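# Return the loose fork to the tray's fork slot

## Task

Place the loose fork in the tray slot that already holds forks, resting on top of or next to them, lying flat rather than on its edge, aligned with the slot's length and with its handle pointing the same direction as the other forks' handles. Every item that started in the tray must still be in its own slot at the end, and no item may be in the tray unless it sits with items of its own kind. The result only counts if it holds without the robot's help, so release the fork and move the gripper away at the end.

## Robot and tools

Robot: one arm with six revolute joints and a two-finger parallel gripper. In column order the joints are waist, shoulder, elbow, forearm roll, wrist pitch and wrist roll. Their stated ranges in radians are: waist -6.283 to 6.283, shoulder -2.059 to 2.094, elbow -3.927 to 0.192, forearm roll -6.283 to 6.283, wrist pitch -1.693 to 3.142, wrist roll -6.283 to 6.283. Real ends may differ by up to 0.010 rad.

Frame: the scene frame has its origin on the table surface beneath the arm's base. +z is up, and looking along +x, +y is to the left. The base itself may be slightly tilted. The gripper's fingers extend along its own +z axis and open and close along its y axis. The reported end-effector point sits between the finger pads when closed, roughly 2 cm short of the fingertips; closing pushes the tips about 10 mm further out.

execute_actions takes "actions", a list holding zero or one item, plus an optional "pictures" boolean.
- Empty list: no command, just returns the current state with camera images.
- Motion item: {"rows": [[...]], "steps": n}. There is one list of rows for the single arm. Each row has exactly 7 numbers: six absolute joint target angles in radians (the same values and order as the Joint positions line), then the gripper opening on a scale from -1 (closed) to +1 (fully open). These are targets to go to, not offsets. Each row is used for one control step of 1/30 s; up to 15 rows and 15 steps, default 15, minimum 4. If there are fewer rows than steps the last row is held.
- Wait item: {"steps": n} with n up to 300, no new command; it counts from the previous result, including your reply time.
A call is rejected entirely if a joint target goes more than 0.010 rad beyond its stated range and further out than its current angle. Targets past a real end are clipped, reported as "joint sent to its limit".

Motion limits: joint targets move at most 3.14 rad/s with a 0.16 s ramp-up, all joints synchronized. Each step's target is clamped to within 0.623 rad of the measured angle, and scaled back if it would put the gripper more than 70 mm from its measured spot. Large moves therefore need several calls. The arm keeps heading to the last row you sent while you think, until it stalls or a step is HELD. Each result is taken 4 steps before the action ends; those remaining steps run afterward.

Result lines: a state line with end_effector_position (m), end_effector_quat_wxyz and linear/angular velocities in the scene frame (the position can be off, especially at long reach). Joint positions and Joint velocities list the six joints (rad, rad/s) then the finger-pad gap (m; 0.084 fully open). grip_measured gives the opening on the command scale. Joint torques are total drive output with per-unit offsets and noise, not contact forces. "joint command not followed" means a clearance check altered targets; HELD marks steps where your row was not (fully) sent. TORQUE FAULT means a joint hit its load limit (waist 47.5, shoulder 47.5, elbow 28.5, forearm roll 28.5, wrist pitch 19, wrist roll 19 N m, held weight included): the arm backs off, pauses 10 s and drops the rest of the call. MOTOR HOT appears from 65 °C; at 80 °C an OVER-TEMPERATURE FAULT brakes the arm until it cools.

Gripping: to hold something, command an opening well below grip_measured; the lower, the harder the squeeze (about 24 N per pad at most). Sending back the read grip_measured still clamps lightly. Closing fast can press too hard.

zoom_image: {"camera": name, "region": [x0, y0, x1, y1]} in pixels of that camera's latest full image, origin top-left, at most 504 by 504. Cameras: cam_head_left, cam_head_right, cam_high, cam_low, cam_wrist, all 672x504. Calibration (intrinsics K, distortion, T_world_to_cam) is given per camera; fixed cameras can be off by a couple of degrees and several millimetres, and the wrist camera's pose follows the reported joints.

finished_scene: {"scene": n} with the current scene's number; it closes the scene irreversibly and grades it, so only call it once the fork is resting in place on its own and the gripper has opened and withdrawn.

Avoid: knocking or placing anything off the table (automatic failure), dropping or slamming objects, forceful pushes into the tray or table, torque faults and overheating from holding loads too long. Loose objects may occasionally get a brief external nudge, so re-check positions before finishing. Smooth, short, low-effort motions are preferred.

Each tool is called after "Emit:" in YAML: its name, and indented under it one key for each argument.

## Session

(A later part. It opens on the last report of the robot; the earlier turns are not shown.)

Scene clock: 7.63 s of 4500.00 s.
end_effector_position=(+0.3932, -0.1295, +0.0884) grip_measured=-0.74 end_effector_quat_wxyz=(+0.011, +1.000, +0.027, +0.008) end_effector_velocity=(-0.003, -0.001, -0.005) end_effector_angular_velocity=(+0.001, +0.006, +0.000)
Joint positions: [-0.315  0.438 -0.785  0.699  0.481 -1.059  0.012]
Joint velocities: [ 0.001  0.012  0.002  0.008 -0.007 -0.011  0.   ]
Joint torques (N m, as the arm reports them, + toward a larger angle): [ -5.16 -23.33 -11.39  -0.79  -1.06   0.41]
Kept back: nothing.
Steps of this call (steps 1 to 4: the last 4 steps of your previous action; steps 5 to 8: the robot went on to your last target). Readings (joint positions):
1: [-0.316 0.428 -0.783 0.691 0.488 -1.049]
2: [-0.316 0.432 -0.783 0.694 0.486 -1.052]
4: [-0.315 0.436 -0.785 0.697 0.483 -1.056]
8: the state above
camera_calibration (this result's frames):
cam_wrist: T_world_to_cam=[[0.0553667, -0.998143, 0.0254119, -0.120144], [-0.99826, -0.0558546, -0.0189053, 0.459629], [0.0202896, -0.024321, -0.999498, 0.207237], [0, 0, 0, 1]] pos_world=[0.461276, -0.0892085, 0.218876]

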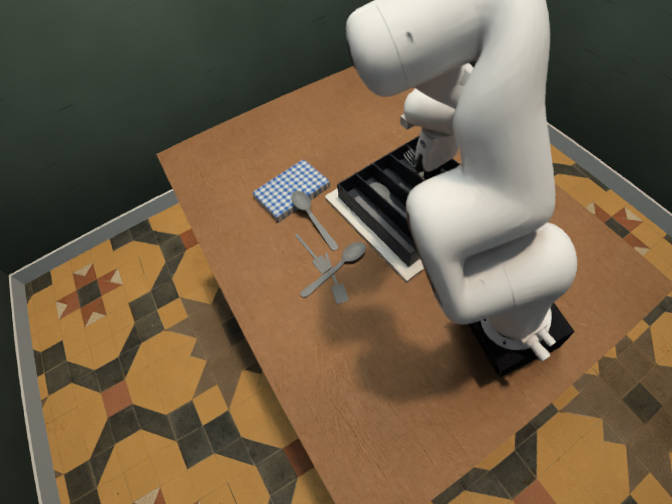

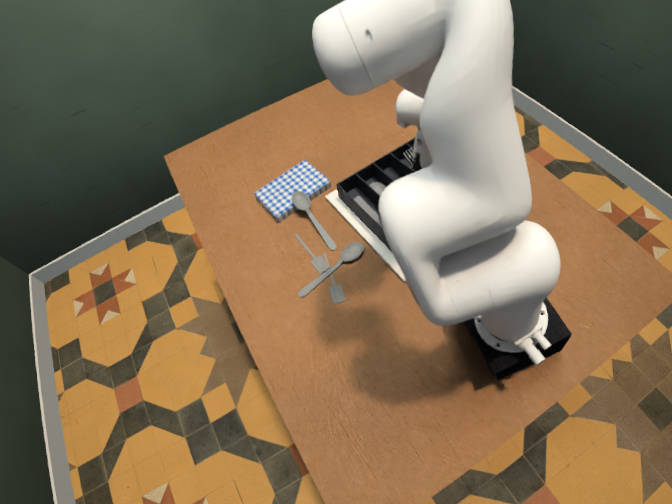

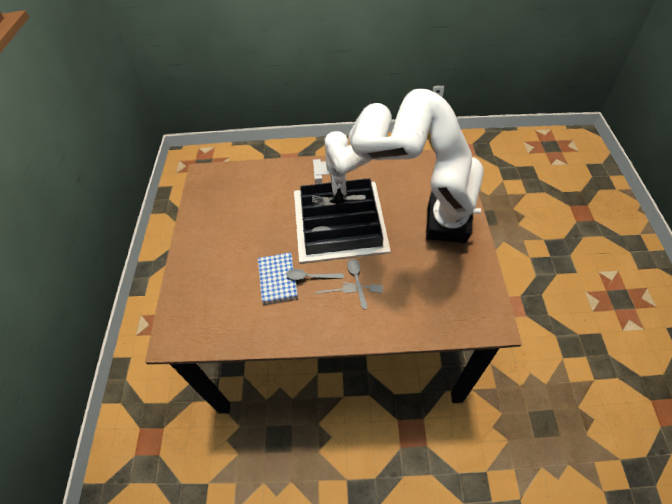

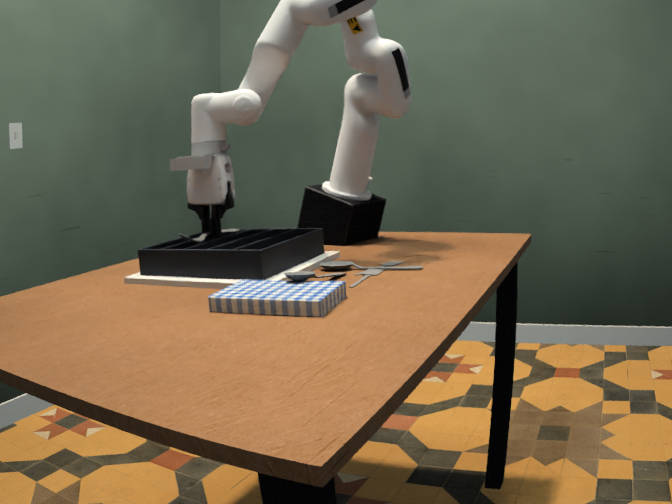

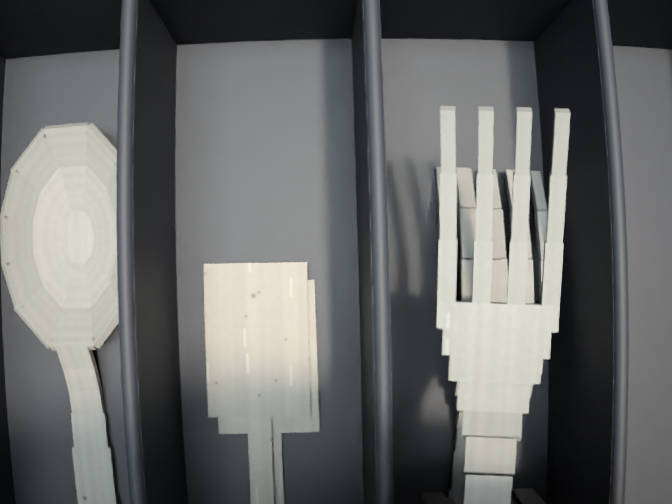

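Emit:
execute_actions:
  actions:
    - {"rows":[[-0.31,0.47,-0.83,0.70,0.48,-1.06,-1],[-0.31,0.47,-0.83,0.70,0.48,-1.06,-1],[-0.31,0.47,-0.83,0.70,0.48,-1.06,-1],[-0.31,0.47,-0.83,0.70,0.48,-1.06,-1],[-0.31,0.47,-0.83,0.70,0.48,-1.06,-1],[-0.31,0.47,-0.83,0.70,0.48,-1.06,-1],[-0.305,0.515,-0.835,0.72,0.46,-1.07,-1]]}

Emit:
execute_actions:
  actions:
    - {"steps":8}
  pictures: true

Scene clock: 8.23 s of 4500.00 s.
end_effector_position=(+0.4017, -0.1351, +0.0766) grip_measured=-0.74 end_effector_quat_wxyz=(+0.012, +1.000, +0.027, +0.008) end_effector_velocity=(-0.064, -0.007, -0.094) end_effector_angular_velocity=(+0.045, +0.148, -0.081)
Joint positions: [-0.307  0.495 -0.831  0.712  0.468 -1.066  0.012]
Joint velocities: [ 0.024  0.231  0.002  0.08  -0.065 -0.039  0.   ]
Joint torques (N m, as the arm reports them, + toward a larger angle): [ -5.11 -27.78 -12.14  -0.81  -1.09   0.39]
Steps of this call (steps 1 to 7: the robot went on to your last target; steps 8 to 18: the first 11 steps of this action). Readings (joint positions):
8: [-0.315 0.440 -0.785 0.700 0.480 -1.060]
9: [-0.315 0.442 -0.788 0.700 0.480 -1.060]
11: [-0.313 0.453 -0.805 0.700 0.480 -1.060]
15: [-0.310 0.468 -0.825 0.702 0.478 -1.061]
18: the state above

Scene clock: 8.50 s of 4500.00 s.
end_effector_position=(+0.3993, -0.1365, +0.0704) grip_measured=-0.74 end_effector_quat_wxyz=(+0.012, +1.000, +0.024, +0.004) end_effector_velocity=(-0.000, -0.002, -0.003) end_effector_angular_velocity=(-0.002, +0.000, -0.003)
Joint positions: [-0.305  0.513 -0.835  0.719  0.461 -1.07   0.012]
Joint velocities: [ 0.001  0.011 -0.004  0.006 -0.007 -0.003 -0.   ]
Joint torques (N m, as the arm reports them, + toward a larger angle): [ -4.89 -23.85 -11.01  -0.84  -1.23   0.18]
Kept back: nothing.
Steps of this call (steps 1 to 4: the last 4 steps of your previous action; steps 5 to 8: the robot went on to your last target). Readings (joint positions):
1: [-0.307 0.502 -0.831 0.714 0.466 -1.067]
2: [-0.306 0.506 -0.831 0.716 0.465 -1.068]
4: [-0.306 0.511 -0.833 0.718 0.462 -1.069]
8: the state above
camera_calibration (this result's frames):
cam_wrist: T_world_to_cam=[[0.0499153, -0.998368, 0.0277424, -0.12507], [-0.998671, -0.0502496, -0.0114841, 0.465419], [0.0128594, -0.0271323, -0.999549, 0.191579], [0, 0, 0, 1]] pos_world=[0.46858, -0.0962809, 0.200307]

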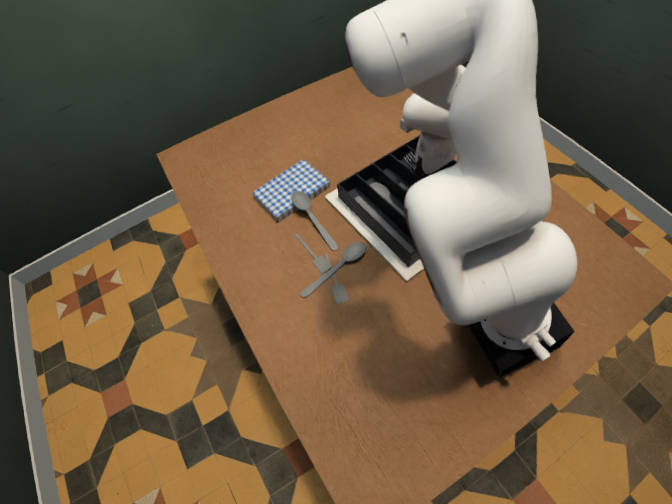

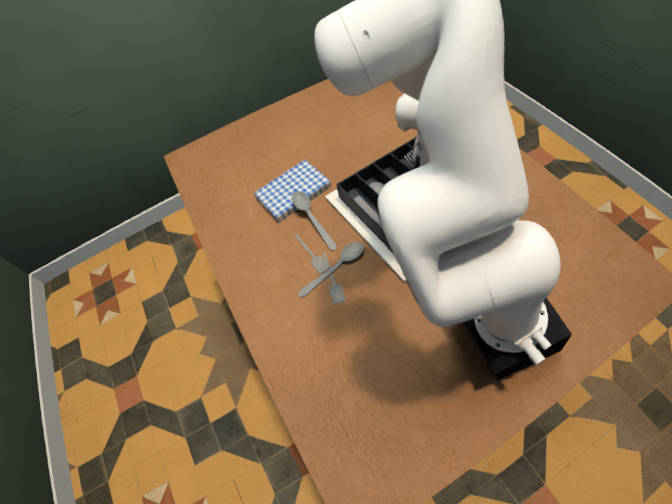

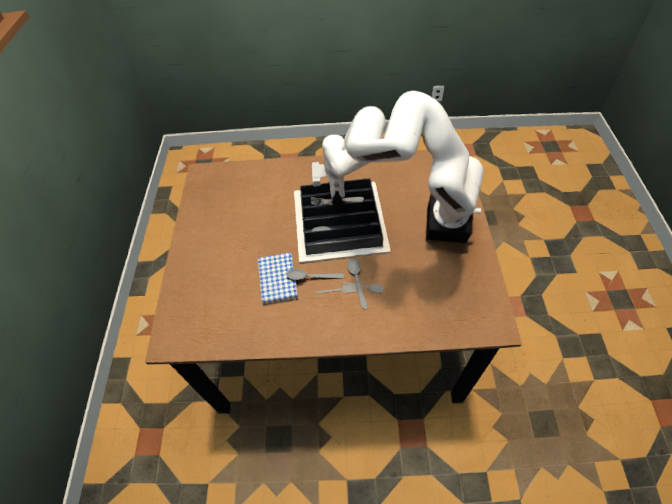

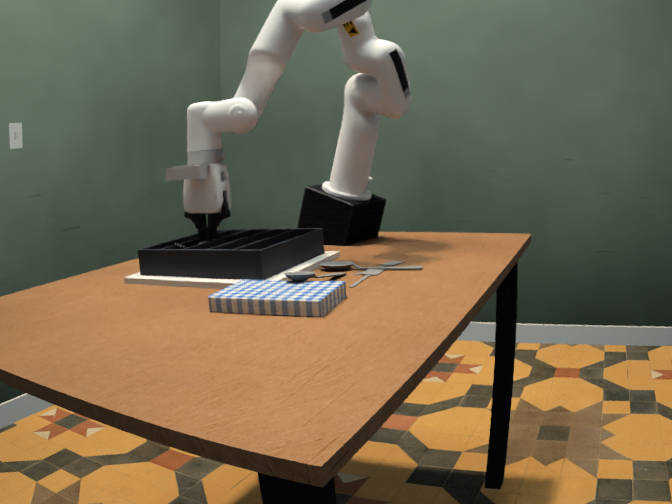

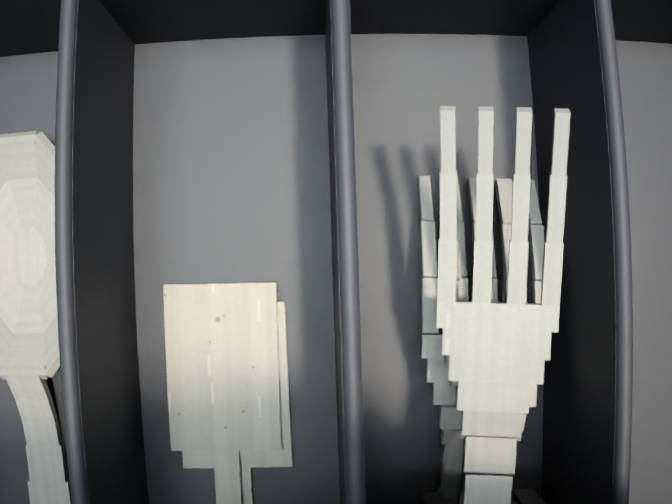

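Slightly toward −y; nudge back, then release.

Emit:
execute_actions:
  actions:
    - {"rows":[[-0.293,0.53,-0.845,0.72,0.455,-1.06,-1],[-0.293,0.53,-0.845,0.72,0.455,-1.06,-1],[-0.293,0.53,-0.845,0.72,0.455,-1.06,-1],[-0.293,0.53,-0.845,0.72,0.455,-1.06,-1],[-0.293,0.53,-0.845,0.72,0.455,-1.06,-1],[-0.293,0.53,-0.845,0.72,0.455,-1.06,-1],[-0.293,0.53,-0.845,0.72,0.455,-1.06,-0.45]]}

Emit:
execute_actions:
  actions:
    - {"rows":[[-0.31,0.27,-0.81,0.62,0.56,-0.98,-0.45]]}

Emit:
execute_actions:
  actions:
    - {"steps":10}
  pictures: true

Scene clock: 9.00 s of 4500.00 s.
end_effector_position=(+0.4013, -0.1349, +0.0653) grip_measured=-0.49 end_effector_quat_wxyz=(+0.013, +1.000, +0.024, +0.002) end_effector_velocity=(+0.002, +0.001, -0.001) end_effector_angular_velocity=(-0.000, -0.000, -0.000)
Joint positions: [-0.294  0.529 -0.845  0.72   0.455 -1.061  0.023]
Joint velocities: [ 0.005  0.005 -0.006  0.    -0.     0.006  0.019]
Joint torques (N m, as the arm reports them, + toward a larger angle): [ -4.19 -24.43 -10.65  -1.09  -0.97   0.14]
Steps of this call (steps 1 to 4: the robot went on to your last target; steps 5 to 15: the first 11 steps of this action). Readings (joint positions):
5: [-0.305 0.515 -0.835 0.720 0.460 -1.070]
6: [-0.304 0.516 -0.836 0.720 0.459 -1.069]
8: [-0.299 0.522 -0.840 0.720 0.458 -1.065]
12: [-0.294 0.528 -0.844 0.720 0.456 -1.061]
15: the state above

Scene clock: 9.50 s of 4500.00 s.
end_effector_position=(+0.4382, -0.1141, +0.1481) grip_measured=-0.47 end_effector_quat_wxyz=(+0.023, +0.997, +0.051, +0.050) end_effector_velocity=(+0.033, +0.038, +0.132) end_effector_angular_velocity=(-0.034, -0.127, +0.080)
Joint positions: [-0.307  0.304 -0.818  0.635  0.544 -0.992  0.024]
Joint velocities: [-0.026 -0.375  0.064 -0.146  0.155  0.118 -0.   ]
Joint torques (N m, as the arm reports them, + toward a larger angle): [ -4.31 -14.73 -10.46  -1.27  -0.71   0.35]
Steps of this call (steps 1 to 4: the last 4 steps of your previous action; steps 5 to 15: the first 11 steps of this action). Readings (joint positions):
5: [-0.294 0.529 -0.845 0.720 0.455 -1.060]
6: [-0.294 0.527 -0.844 0.718 0.456 -1.059]
8: [-0.296 0.494 -0.835 0.704 0.473 -1.047]
12: [-0.303 0.367 -0.826 0.658 0.520 -1.011]
15: the state above

Scene clock: 9.83 s of 4500.00 s.
end_effector_position=(+0.4388, -0.1104, +0.1581) grip_measured=-0.47 end_effector_quat_wxyz=(+0.023, +0.997, +0.054, +0.053) end_effector_velocity=(+0.004, +0.001, +0.008) end_effector_angular_velocity=(-0.005, -0.012, +0.005)
Joint positions: [-0.31   0.272 -0.81   0.621  0.56  -0.98   0.024]
Joint velocities: [-0.002 -0.017 -0.002 -0.006  0.004  0.004 -0.   ]
Joint torques (N m, as the arm reports them, + toward a larger angle): [ -4.71 -22.16 -13.49  -1.09  -1.21   0.48]
Kept back: nothing.
Steps of this call (steps 1 to 4: the last 4 steps of your previous action; steps 5 to 10: the robot went on to your last target). Readings (joint positions):
1: [-0.308 0.294 -0.816 0.631 0.548 -0.989]
2: [-0.309 0.287 -0.814 0.628 0.552 -0.986]
4: [-0.309 0.280 -0.811 0.624 0.556 -0.983]
8: [-0.310 0.274 -0.810 0.621 0.559 -0.981]
10: the state above
camera_calibration (this result's frames):
cam_wrist: T_world_to_cam=[[0.105307, -0.992859, 0.0560428, -0.131547], [-0.988209, -0.11078, -0.105689, 0.510835], [0.111142, -0.0442522, -0.992819, 0.233311], [0, 0, 0, 1]] pos_world=[0.492734, -0.0636933, 0.292997]

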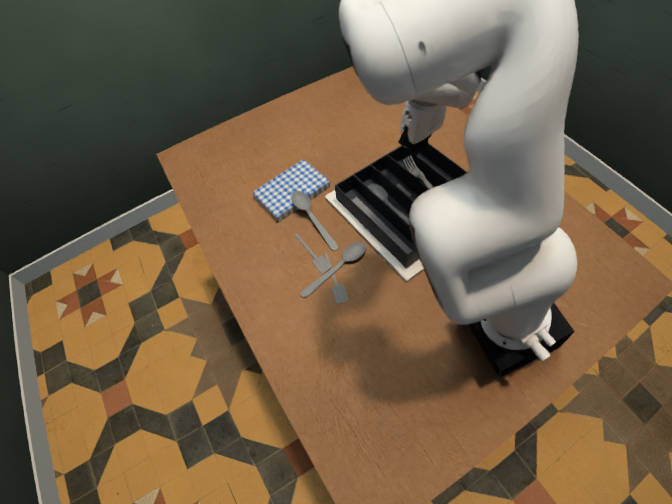

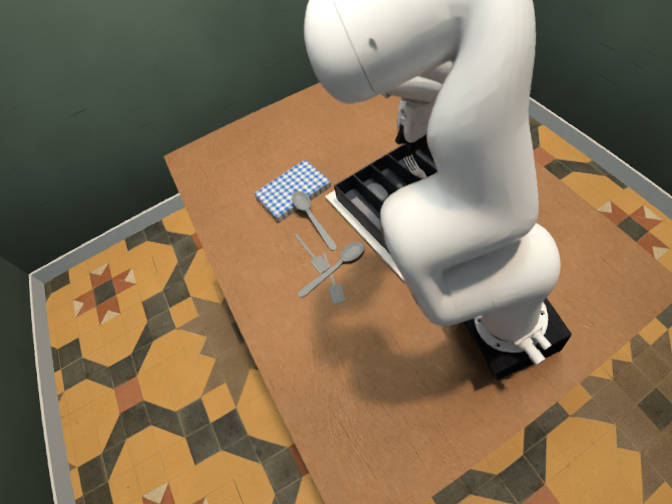

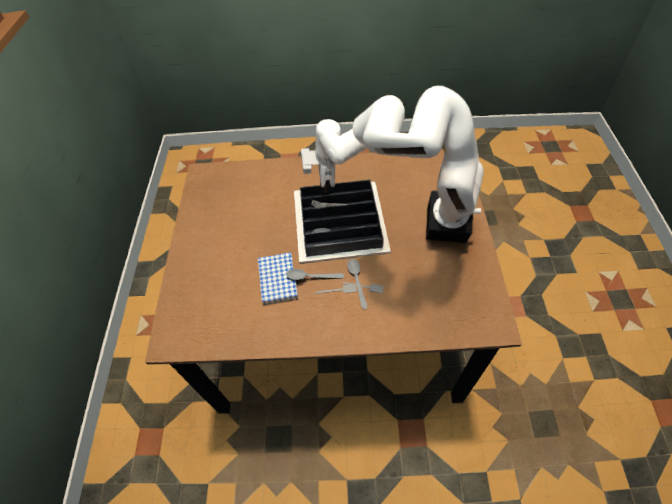

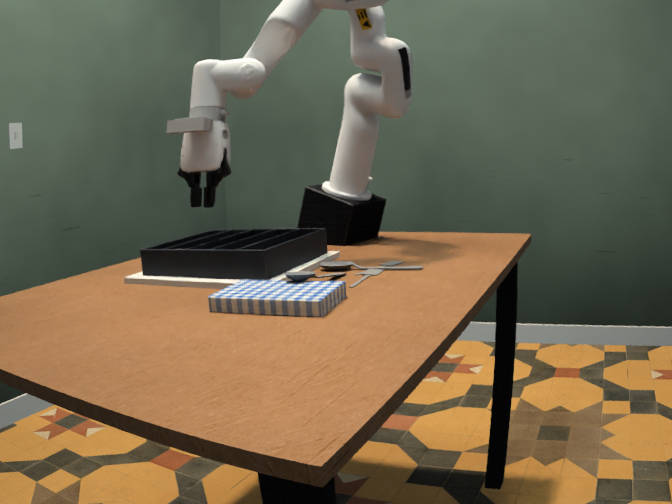

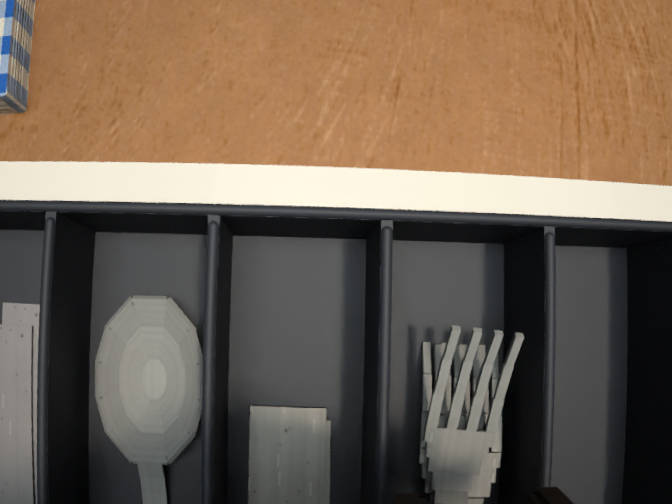

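Emit:
zoom_image:
  camera: "cam_high"
  region: [290,170,400,265]

Region (290, 170, 400, 265) of cam_high's 672x504 image, scaled by 4.582, with more detail than that image has; it fills the top 435 rows of this view, and the rest is white.

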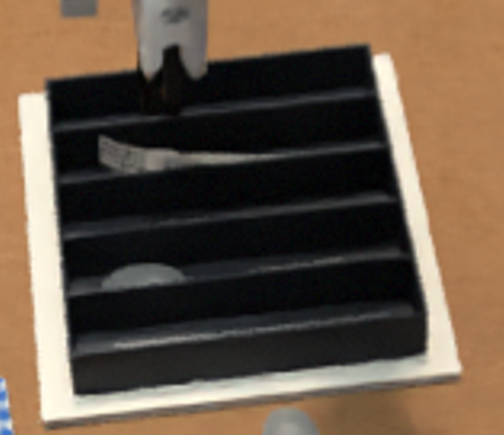

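Emit:
finished_scene:
  scene: 2

The scene is finished: the task was done.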